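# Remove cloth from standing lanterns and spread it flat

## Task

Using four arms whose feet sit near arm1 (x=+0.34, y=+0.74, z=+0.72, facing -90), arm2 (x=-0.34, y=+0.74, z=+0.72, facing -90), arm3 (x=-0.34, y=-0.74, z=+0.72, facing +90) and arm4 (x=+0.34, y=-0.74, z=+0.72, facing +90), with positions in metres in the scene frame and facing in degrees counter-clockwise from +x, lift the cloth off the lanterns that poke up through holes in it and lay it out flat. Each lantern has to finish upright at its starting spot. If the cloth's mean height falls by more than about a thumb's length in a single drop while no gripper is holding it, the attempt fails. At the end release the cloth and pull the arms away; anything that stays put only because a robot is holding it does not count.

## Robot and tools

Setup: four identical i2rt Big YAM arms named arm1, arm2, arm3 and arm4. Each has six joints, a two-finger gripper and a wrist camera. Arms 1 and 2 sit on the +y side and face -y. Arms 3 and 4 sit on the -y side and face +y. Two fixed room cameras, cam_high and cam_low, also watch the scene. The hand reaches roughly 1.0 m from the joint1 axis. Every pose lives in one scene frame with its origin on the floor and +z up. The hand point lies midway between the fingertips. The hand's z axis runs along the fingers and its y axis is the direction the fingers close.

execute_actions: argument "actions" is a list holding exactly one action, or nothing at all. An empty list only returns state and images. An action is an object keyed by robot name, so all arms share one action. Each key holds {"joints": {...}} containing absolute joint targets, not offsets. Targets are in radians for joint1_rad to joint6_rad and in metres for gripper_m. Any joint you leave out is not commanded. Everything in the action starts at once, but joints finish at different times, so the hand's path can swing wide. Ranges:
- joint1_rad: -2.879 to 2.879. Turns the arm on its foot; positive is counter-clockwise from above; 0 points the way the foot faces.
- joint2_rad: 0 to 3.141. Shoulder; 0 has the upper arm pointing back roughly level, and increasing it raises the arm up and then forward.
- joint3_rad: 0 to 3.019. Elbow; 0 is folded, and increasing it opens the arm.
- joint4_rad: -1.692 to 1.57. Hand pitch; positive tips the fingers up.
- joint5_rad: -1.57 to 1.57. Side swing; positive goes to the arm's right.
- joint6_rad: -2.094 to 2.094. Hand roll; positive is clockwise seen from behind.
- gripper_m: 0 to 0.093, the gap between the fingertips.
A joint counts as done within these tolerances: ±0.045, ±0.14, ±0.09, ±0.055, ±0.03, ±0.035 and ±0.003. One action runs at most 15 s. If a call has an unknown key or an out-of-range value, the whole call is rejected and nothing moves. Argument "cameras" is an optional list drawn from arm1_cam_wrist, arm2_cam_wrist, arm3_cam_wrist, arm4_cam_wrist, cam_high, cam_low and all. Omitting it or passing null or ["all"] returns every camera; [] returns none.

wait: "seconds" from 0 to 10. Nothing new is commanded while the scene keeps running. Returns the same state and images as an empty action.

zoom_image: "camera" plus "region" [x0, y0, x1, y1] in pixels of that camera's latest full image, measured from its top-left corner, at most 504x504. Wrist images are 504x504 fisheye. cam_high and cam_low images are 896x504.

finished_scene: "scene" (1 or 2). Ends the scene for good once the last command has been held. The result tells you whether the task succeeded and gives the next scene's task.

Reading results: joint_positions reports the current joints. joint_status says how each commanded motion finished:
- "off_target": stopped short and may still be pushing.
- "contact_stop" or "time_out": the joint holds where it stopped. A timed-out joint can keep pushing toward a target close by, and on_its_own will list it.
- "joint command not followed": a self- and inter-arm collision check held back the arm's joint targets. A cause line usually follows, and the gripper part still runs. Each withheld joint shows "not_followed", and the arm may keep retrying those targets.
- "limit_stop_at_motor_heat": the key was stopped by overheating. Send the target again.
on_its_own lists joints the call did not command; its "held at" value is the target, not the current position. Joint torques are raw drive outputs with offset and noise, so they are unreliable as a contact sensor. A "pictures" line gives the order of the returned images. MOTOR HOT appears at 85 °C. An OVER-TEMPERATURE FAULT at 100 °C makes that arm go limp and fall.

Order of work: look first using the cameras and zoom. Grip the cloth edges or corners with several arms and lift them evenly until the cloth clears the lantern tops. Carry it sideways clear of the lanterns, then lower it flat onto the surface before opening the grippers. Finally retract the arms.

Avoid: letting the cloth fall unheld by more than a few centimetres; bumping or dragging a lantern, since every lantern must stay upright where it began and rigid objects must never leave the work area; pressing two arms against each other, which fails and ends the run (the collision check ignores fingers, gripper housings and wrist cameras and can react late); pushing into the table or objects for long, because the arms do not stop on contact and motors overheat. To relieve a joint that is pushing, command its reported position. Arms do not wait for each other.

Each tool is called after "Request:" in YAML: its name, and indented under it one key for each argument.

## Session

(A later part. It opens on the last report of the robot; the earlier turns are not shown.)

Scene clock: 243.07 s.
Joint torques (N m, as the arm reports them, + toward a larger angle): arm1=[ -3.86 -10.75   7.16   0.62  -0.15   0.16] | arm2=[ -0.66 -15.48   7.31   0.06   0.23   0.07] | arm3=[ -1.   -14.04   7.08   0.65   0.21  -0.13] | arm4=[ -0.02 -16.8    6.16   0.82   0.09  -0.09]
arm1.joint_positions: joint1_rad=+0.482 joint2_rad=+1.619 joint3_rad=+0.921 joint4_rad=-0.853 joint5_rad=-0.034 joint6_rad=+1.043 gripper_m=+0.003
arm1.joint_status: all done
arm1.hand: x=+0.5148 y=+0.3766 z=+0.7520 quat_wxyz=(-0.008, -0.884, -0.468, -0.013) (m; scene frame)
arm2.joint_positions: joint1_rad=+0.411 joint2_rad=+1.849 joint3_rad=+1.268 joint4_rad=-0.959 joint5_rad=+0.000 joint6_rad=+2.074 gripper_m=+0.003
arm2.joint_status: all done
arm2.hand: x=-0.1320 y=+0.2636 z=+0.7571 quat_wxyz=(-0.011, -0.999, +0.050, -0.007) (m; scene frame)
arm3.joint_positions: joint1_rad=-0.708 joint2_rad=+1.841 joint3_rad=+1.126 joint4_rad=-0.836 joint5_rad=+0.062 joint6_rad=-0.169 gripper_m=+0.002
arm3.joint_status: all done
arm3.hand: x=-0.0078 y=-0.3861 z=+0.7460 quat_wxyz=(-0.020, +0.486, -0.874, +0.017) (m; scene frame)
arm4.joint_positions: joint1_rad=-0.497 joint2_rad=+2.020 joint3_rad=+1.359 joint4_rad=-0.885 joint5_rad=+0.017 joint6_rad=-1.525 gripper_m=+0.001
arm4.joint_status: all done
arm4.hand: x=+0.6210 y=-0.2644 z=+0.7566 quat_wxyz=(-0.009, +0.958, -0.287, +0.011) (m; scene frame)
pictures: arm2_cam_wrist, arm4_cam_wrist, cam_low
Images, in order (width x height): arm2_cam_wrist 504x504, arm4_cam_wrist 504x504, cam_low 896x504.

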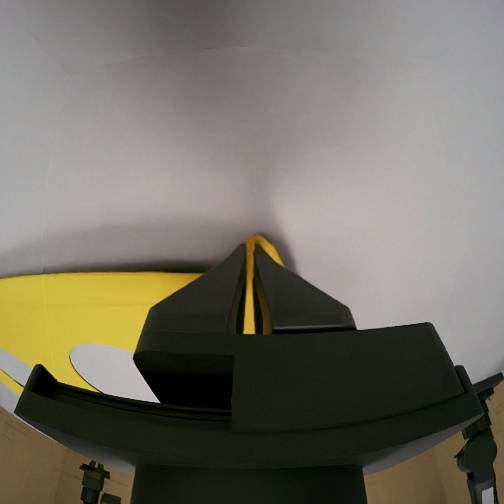

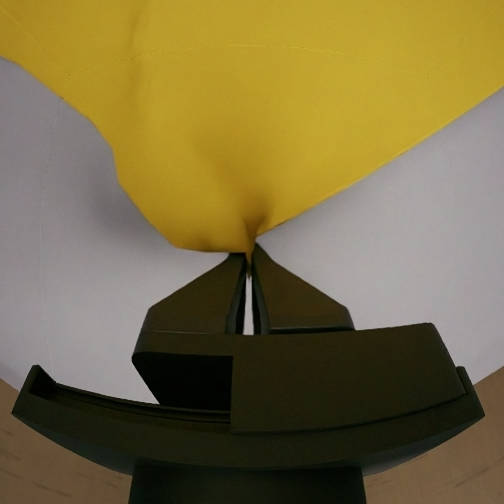

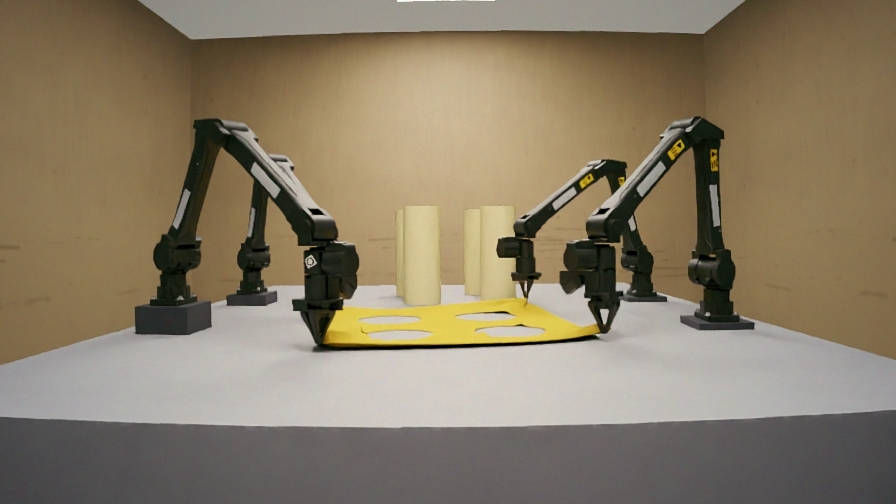

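Request:
execute_actions:
  actions:
    - {"arm1":{"joints":{"gripper_m":0.06}},"arm2":{"joints":{"gripper_m":0.06}},"arm3":{"joints":{"gripper_m":0.06}},"arm4":{"joints":{"gripper_m":0.06}}}

Scene clock: 244.67 s.
Joint torques (N m, as the arm reports them, + toward a larger angle): arm1=[ -4.45 -10.85   7.18   0.63  -0.06   0.15] | arm2=[ -0.22 -15.53   7.2    0.07   0.13   0.07] | arm3=[ -1.08 -14.03   7.05   0.65   0.17  -0.13] | arm4=[  0.06 -16.2    5.96   0.81   0.1   -0.09]
arm1.joint_positions: joint1_rad=+0.485 joint2_rad=+1.619 joint3_rad=+0.921 joint4_rad=-0.853 joint5_rad=-0.037 joint6_rad=+1.043 gripper_m=+0.060
arm1.joint_status: all done
arm1.hand: x=+0.5165 y=+0.3774 z=+0.7520 quat_wxyz=(-0.008, -0.883, -0.470, -0.014) (m; scene frame)
arm2.joint_positions: joint1_rad=+0.407 joint2_rad=+1.849 joint3_rad=+1.268 joint4_rad=-0.959 joint5_rad=+0.003 joint6_rad=+2.074 gripper_m=+0.060
arm2.joint_status: all done
arm2.hand: x=-0.1340 y=+0.2627 z=+0.7571 quat_wxyz=(-0.012, -0.999, +0.052, -0.006) (m; scene frame)
arm3.joint_positions: joint1_rad=-0.708 joint2_rad=+1.841 joint3_rad=+1.126 joint4_rad=-0.836 joint5_rad=+0.062 joint6_rad=-0.170 gripper_m=+0.060
arm3.joint_status: all done
arm3.hand: x=-0.0078 y=-0.3862 z=+0.7458 quat_wxyz=(-0.020, +0.486, -0.873, +0.018) (m; scene frame)
arm4.joint_positions: joint1_rad=-0.500 joint2_rad=+2.020 joint3_rad=+1.359 joint4_rad=-0.885 joint5_rad=+0.017 joint6_rad=-1.525 gripper_m=+0.060
arm4.joint_status: all done
arm4.hand: x=+0.6223 y=-0.2651 z=+0.7566 quat_wxyz=(-0.009, +0.958, -0.288, +0.011) (m; scene frame)
pictures: arm1_cam_wrist, arm2_cam_wrist, arm3_cam_wrist, arm4_cam_wrist, cam_high, cam_low
Images, in order (width x height): arm1_cam_wrist 504x504, arm2_cam_wrist 504x504, arm3_cam_wrist 504x504, arm4_cam_wrist 504x504, cam_high 896x504, cam_low 896x504.

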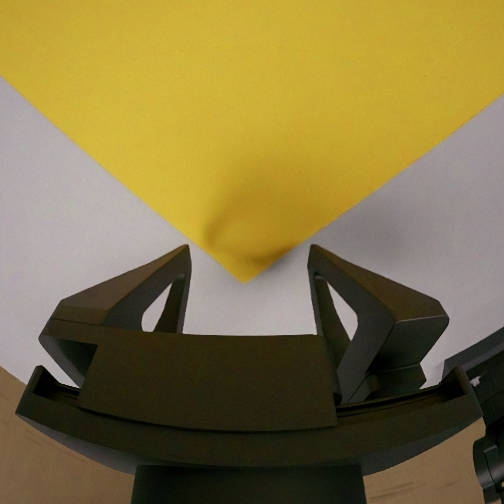

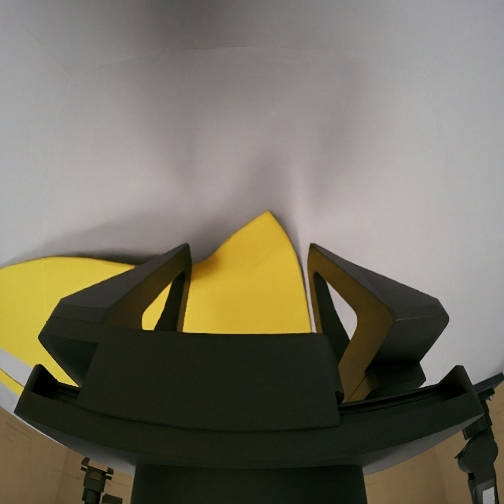

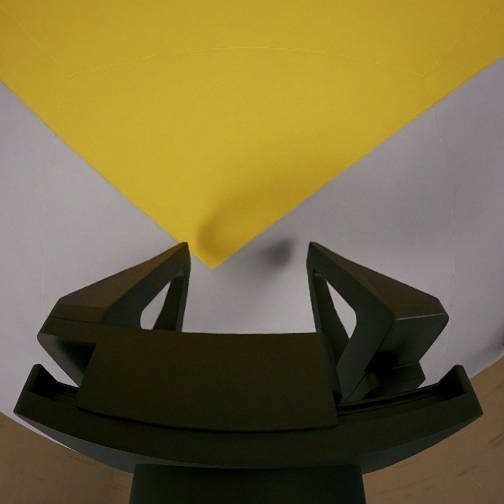

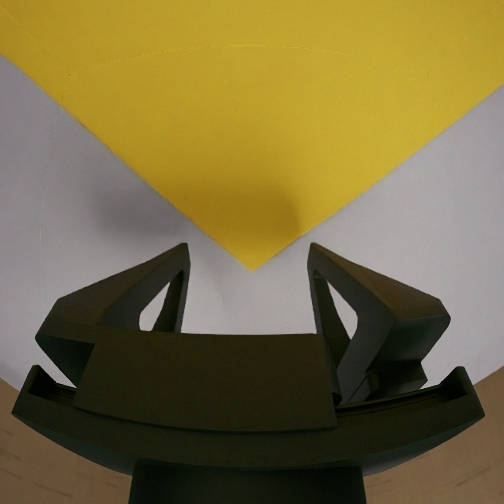

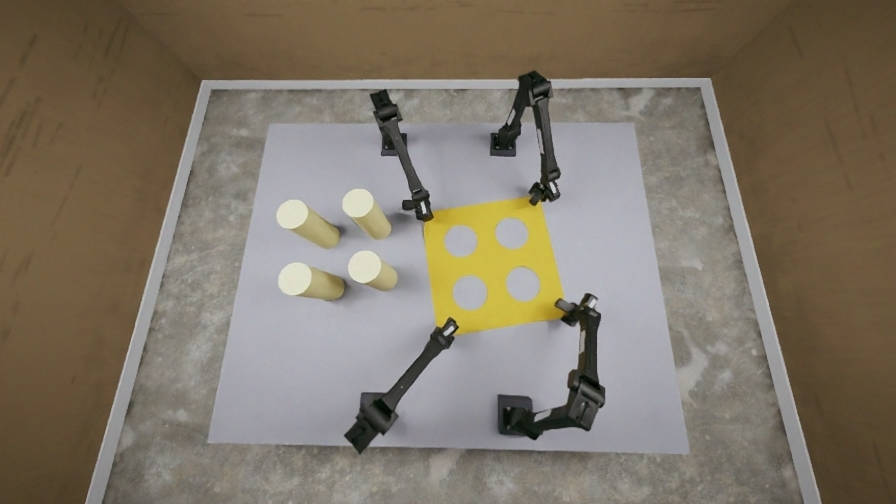

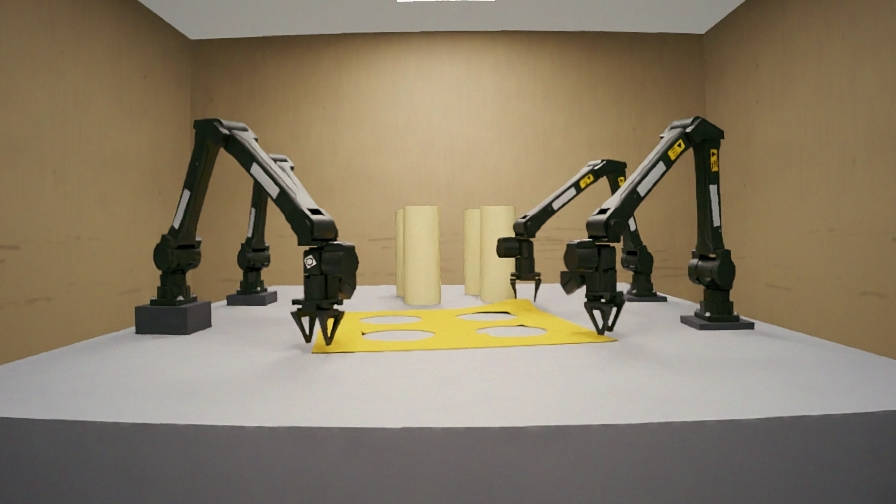

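Request:
execute_actions:
  actions:
    - {"arm1":{"joints":{"joint2_rad":0.55}},"arm2":{"joints":{"joint2_rad":0.7}},"arm3":{"joints":{"joint2_rad":0.7}},"arm4":{"joints":{"joint2_rad":0.8}}}
  cameras: ["cam_high","cam_low"]

Scene clock: 253.57 s.
Joint torques (N m, as the arm reports them, + toward a larger angle): arm1=[-4.26  1.12  9.96  1.98 -0.08  0.08] | arm2=[-0.44  0.67  9.73  1.84  0.09  0.01] | arm3=[-1.17 -1.48  9.49  2.14  0.16 -0.12] | arm4=[ 0.2  -0.33  8.91  2.26  0.14 -0.01]
arm1.joint_positions: joint1_rad=+0.485 joint2_rad=+0.545 joint3_rad=+0.921 joint4_rad=-0.853 joint5_rad=-0.037 joint6_rad=+1.043 gripper_m=+0.060
arm1.joint_status: all done
arm1.hand: x=+0.4775 y=+0.4655 z=+1.1503 quat_wxyz=(-0.518, -0.750, -0.412, +0.008) (m; scene frame)
arm2.joint_positions: joint1_rad=+0.407 joint2_rad=+0.695 joint3_rad=+1.258 joint4_rad=-0.959 joint5_rad=+0.003 joint6_rad=+2.074 gripper_m=+0.060
arm2.joint_status: all done
arm2.hand: x=-0.2099 y=+0.4384 z=+1.2713 quat_wxyz=(-0.497, -0.833, +0.045, -0.241) (m; scene frame)
arm3.joint_positions: joint1_rad=-0.708 joint2_rad=+0.695 joint3_rad=+1.126 joint4_rad=-0.836 joint5_rad=+0.062 joint6_rad=-0.170 gripper_m=+0.060
arm3.joint_status: all done
arm3.hand: x=-0.0933 y=-0.4945 z=+1.2514 quat_wxyz=(-0.528, +0.387, -0.738, -0.165) (m; scene frame)
arm4.joint_positions: joint1_rad=-0.500 joint2_rad=+0.789 joint3_rad=+1.352 joint4_rad=-0.885 joint5_rad=+0.017 joint6_rad=-1.525 gripper_m=+0.060
arm4.joint_status: all done
arm4.hand: x=+0.5224 y=-0.4326 z=+1.3681 quat_wxyz=(-0.565, +0.776, -0.239, +0.149) (m; scene frame)
pictures: cam_high, cam_low
Images, in order (width x height): cam_high 896x504, cam_low 896x504.

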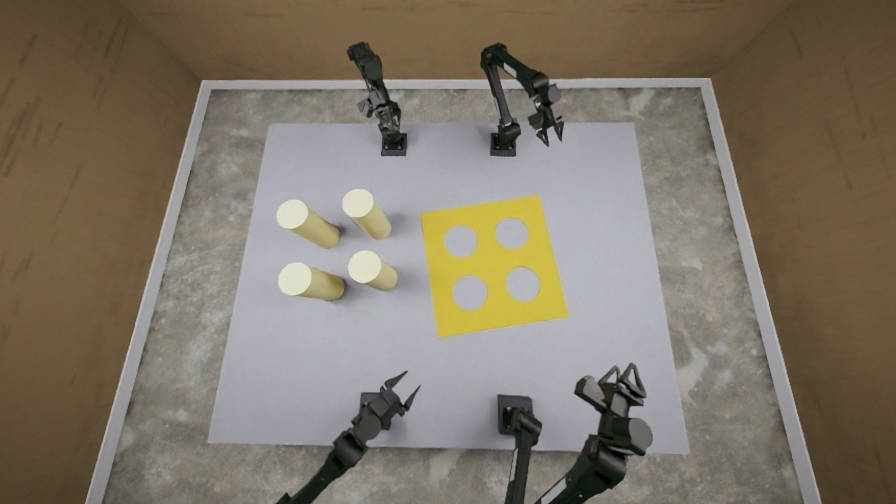

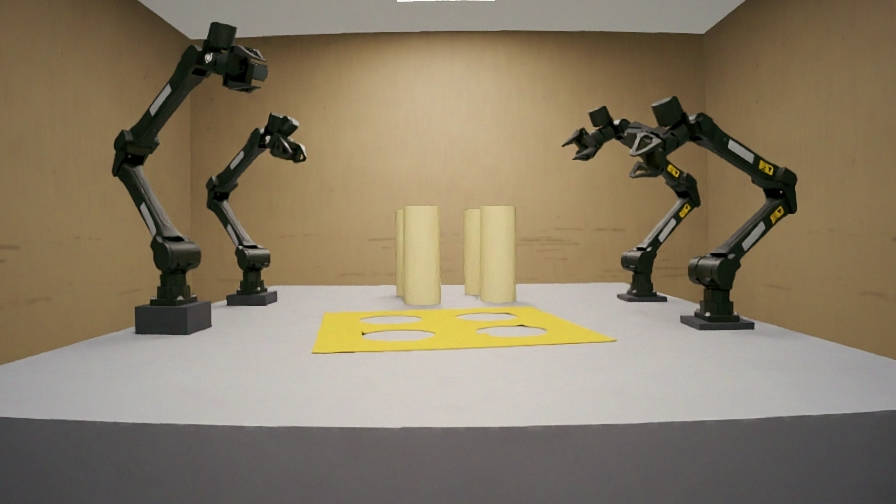

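The arms are clear. I'll zoom in to verify the cloth is flat and the lanterns are unmoved.

Request:
zoom_image:
  camera: "cam_high"
  region: [260, 170, 600, 360]

Request:
zoom_image:
  camera: "cam_low"
  region: [290, 280, 640, 370]

Request:
zoom_image:
  camera: "cam_low"
  region: [300, 295, 460, 360]

Request:
zoom_image:
  camera: "cam_low"
  region: [450, 295, 630, 360]

Region (260, 170, 600, 360) of cam_high's 896x504 image, scaled by 1.482, with more detail than that image has; it fills the top 282 rows of this view, and the rest is white.

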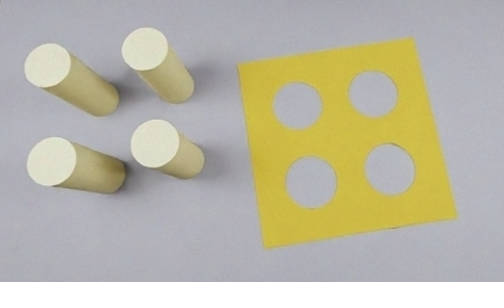

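Region (290, 280, 640, 370) of cam_low's 896x504 image, scaled by 1.440, with more detail than that image has; it fills the top 130 rows of this view, and the rest is white.

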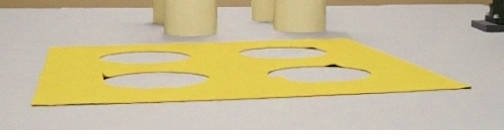

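Region (300, 295, 460, 360) of cam_low's 896x504 image, scaled by 3.150, with more detail than that image has; it fills the top 205 rows of this view, and the rest is white.

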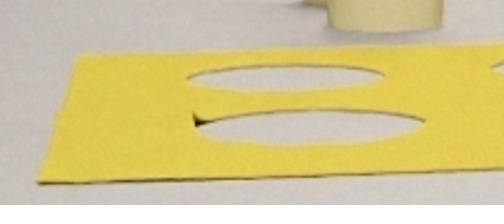

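Region (450, 295, 630, 360) of cam_low's 896x504 image, scaled by 2.800, with more detail than that image has; it fills the top 182 rows of this view, and the rest is white.

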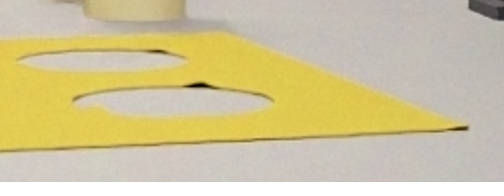

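Request:
execute_actions:
  actions: []
  cameras: ["arm1_cam_wrist","arm2_cam_wrist","arm3_cam_wrist","arm4_cam_wrist","cam_low"]

Scene clock: 255.07 s.
Joint torques (N m, as the arm reports them, + toward a larger angle): arm1=[-4.39  1.17 10.03  2.02 -0.09  0.07] | arm2=[-0.42  0.27  9.58  1.82  0.09  0.01] | arm3=[-1.15 -1.86  9.49  2.15  0.16 -0.12] | arm4=[ 0.24 -1.06  8.78  2.23  0.15 -0.01]
arm1.joint_positions: joint1_rad=+0.485 joint2_rad=+0.545 joint3_rad=+0.921 joint4_rad=-0.853 joint5_rad=-0.037 joint6_rad=+1.043 gripper_m=+0.060
arm1.joint_status: all done
arm1.hand: x=+0.4775 y=+0.4655 z=+1.1503 quat_wxyz=(-0.518, -0.750, -0.412, +0.008) (m; scene frame)
arm2.joint_positions: joint1_rad=+0.407 joint2_rad=+0.695 joint3_rad=+1.258 joint4_rad=-0.959 joint5_rad=+0.003 joint6_rad=+2.074 gripper_m=+0.060
arm2.joint_status: all done
arm2.hand: x=-0.2099 y=+0.4384 z=+1.2713 quat_wxyz=(-0.497, -0.833, +0.045, -0.241) (m; scene frame)
arm3.joint_positions: joint1_rad=-0.708 joint2_rad=+0.695 joint3_rad=+1.126 joint4_rad=-0.836 joint5_rad=+0.062 joint6_rad=-0.170 gripper_m=+0.060
arm3.joint_status: all done
arm3.hand: x=-0.0933 y=-0.4945 z=+1.2514 quat_wxyz=(-0.528, +0.387, -0.738, -0.165) (m; scene frame)
arm4.joint_positions: joint1_rad=-0.500 joint2_rad=+0.789 joint3_rad=+1.352 joint4_rad=-0.885 joint5_rad=+0.017 joint6_rad=-1.525 gripper_m=+0.060
arm4.joint_status: all done
arm4.hand: x=+0.5224 y=-0.4326 z=+1.3681 quat_wxyz=(-0.565, +0.776, -0.239, +0.149) (m; scene frame)
pictures: arm1_cam_wrist, arm2_cam_wrist, arm3_cam_wrist, arm4_cam_wrist, cam_low
Images, in order (width x height): arm1_cam_wrist 504x504, arm2_cam_wrist 504x504, arm3_cam_wrist 504x504, arm4_cam_wrist 504x504, cam_low 896x504.

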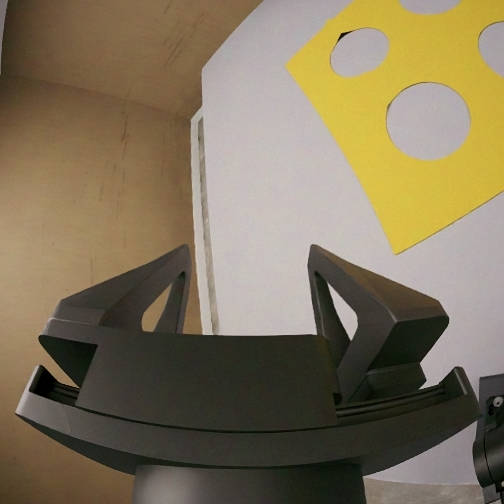

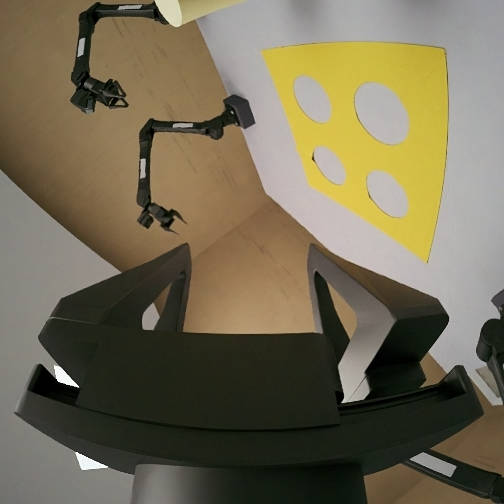

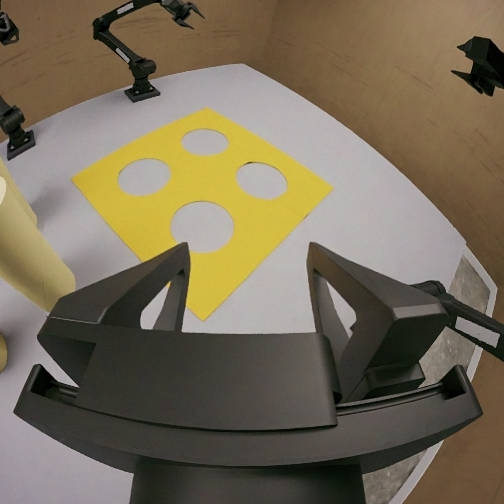

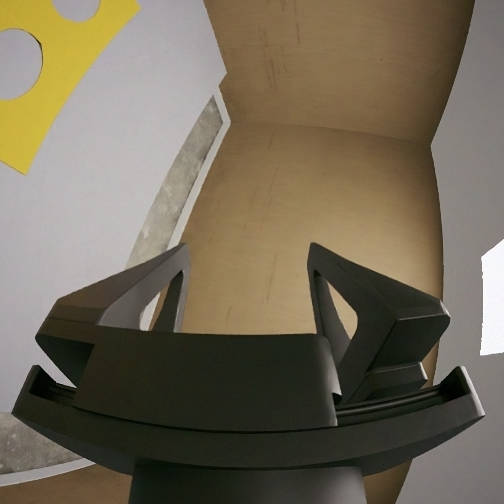

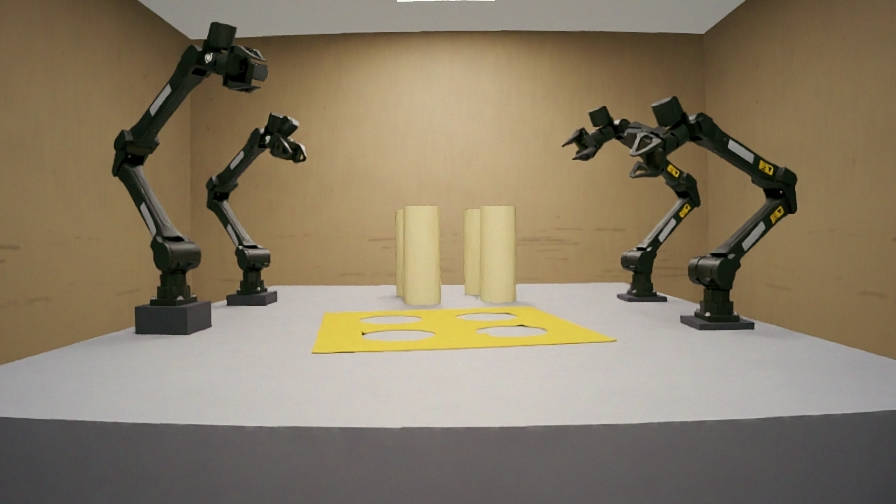

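Request:
zoom_image:
  camera: "arm1_cam_wrist"
  region: [280, 0, 504, 260]

Request:
zoom_image:
  camera: "arm3_cam_wrist"
  region: [60, 90, 340, 330]

Request:
zoom_image:
  camera: "arm2_cam_wrist"
  region: [250, 30, 460, 270]

Region (280, 0, 504, 260) of arm1_cam_wrist's 504x504 image, scaled by 1.938, with more detail than that image has; it fills the left 434 columns of this view, and the rest is white.

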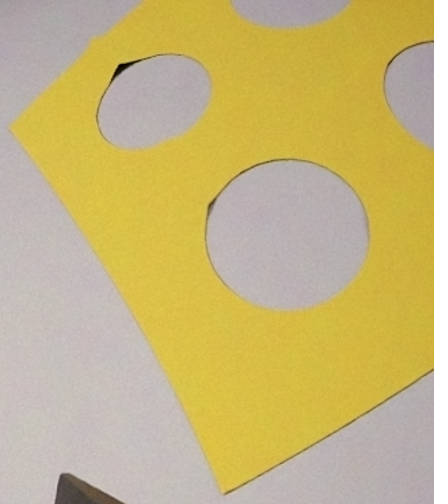

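Region (60, 90, 340, 330) of arm3_cam_wrist's 504x504 image, scaled by 1.800, with more detail than that image has; it fills the top 432 rows of this view, and the rest is white.

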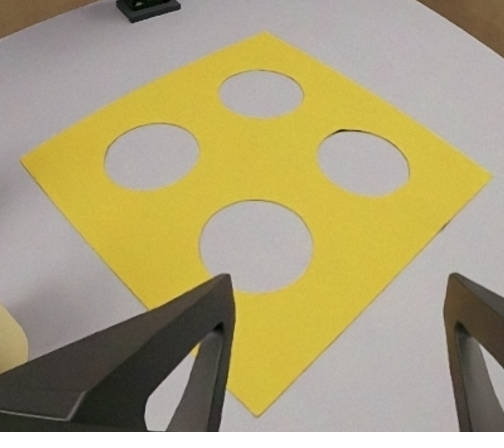

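Region (250, 30, 460, 270) of arm2_cam_wrist's 504x504 image, scaled by 2.100, with more detail than that image has; it fills the left 441 columns of this view, and the rest is white.

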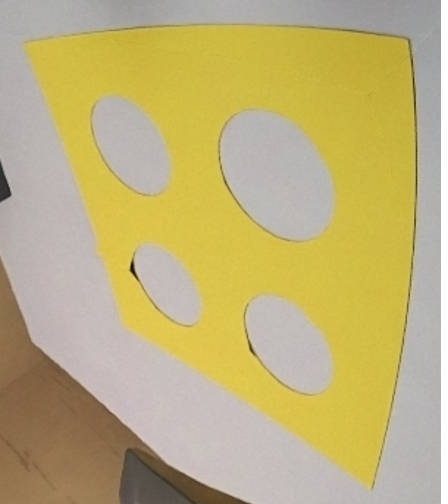

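Request:
zoom_image:
  camera: "cam_low"
  region: [340, 318, 410, 358]

Request:
zoom_image:
  camera: "cam_low"
  region: [490, 310, 560, 350]

Request:
zoom_image:
  camera: "cam_high"
  region: [490, 250, 580, 335]

Region (340, 318, 410, 358) of cam_low's 896x504 image, scaled by 7.200, with more detail than that image has; it fills the top 288 rows of this view, and the rest is white.

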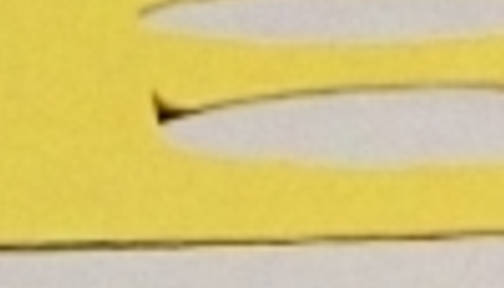

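Region (490, 310, 560, 350) of cam_low's 896x504 image, scaled by 7.200, with more detail than that image has; it fills the top 288 rows of this view, and the rest is white.

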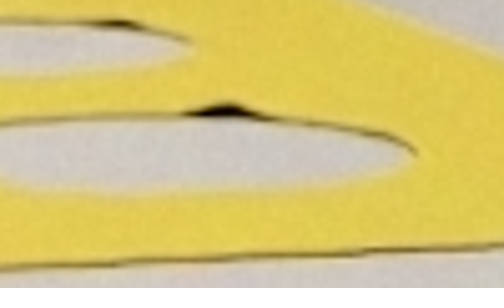

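This scene's latest camera images include none from cam_high. They are from: arm1_cam_wrist, arm2_cam_wrist, arm3_cam_wrist, arm4_cam_wrist, cam_low. Call execute_actions without "cameras", or with cam_high in "cameras", to get its image.

The cloth is lying flat, the lanterns are upright in their original spots, and all four arms have let go and pulled back. Ending scene 1.

Request:
finished_scene:
  scene: 1

The scene is finished: the task was done.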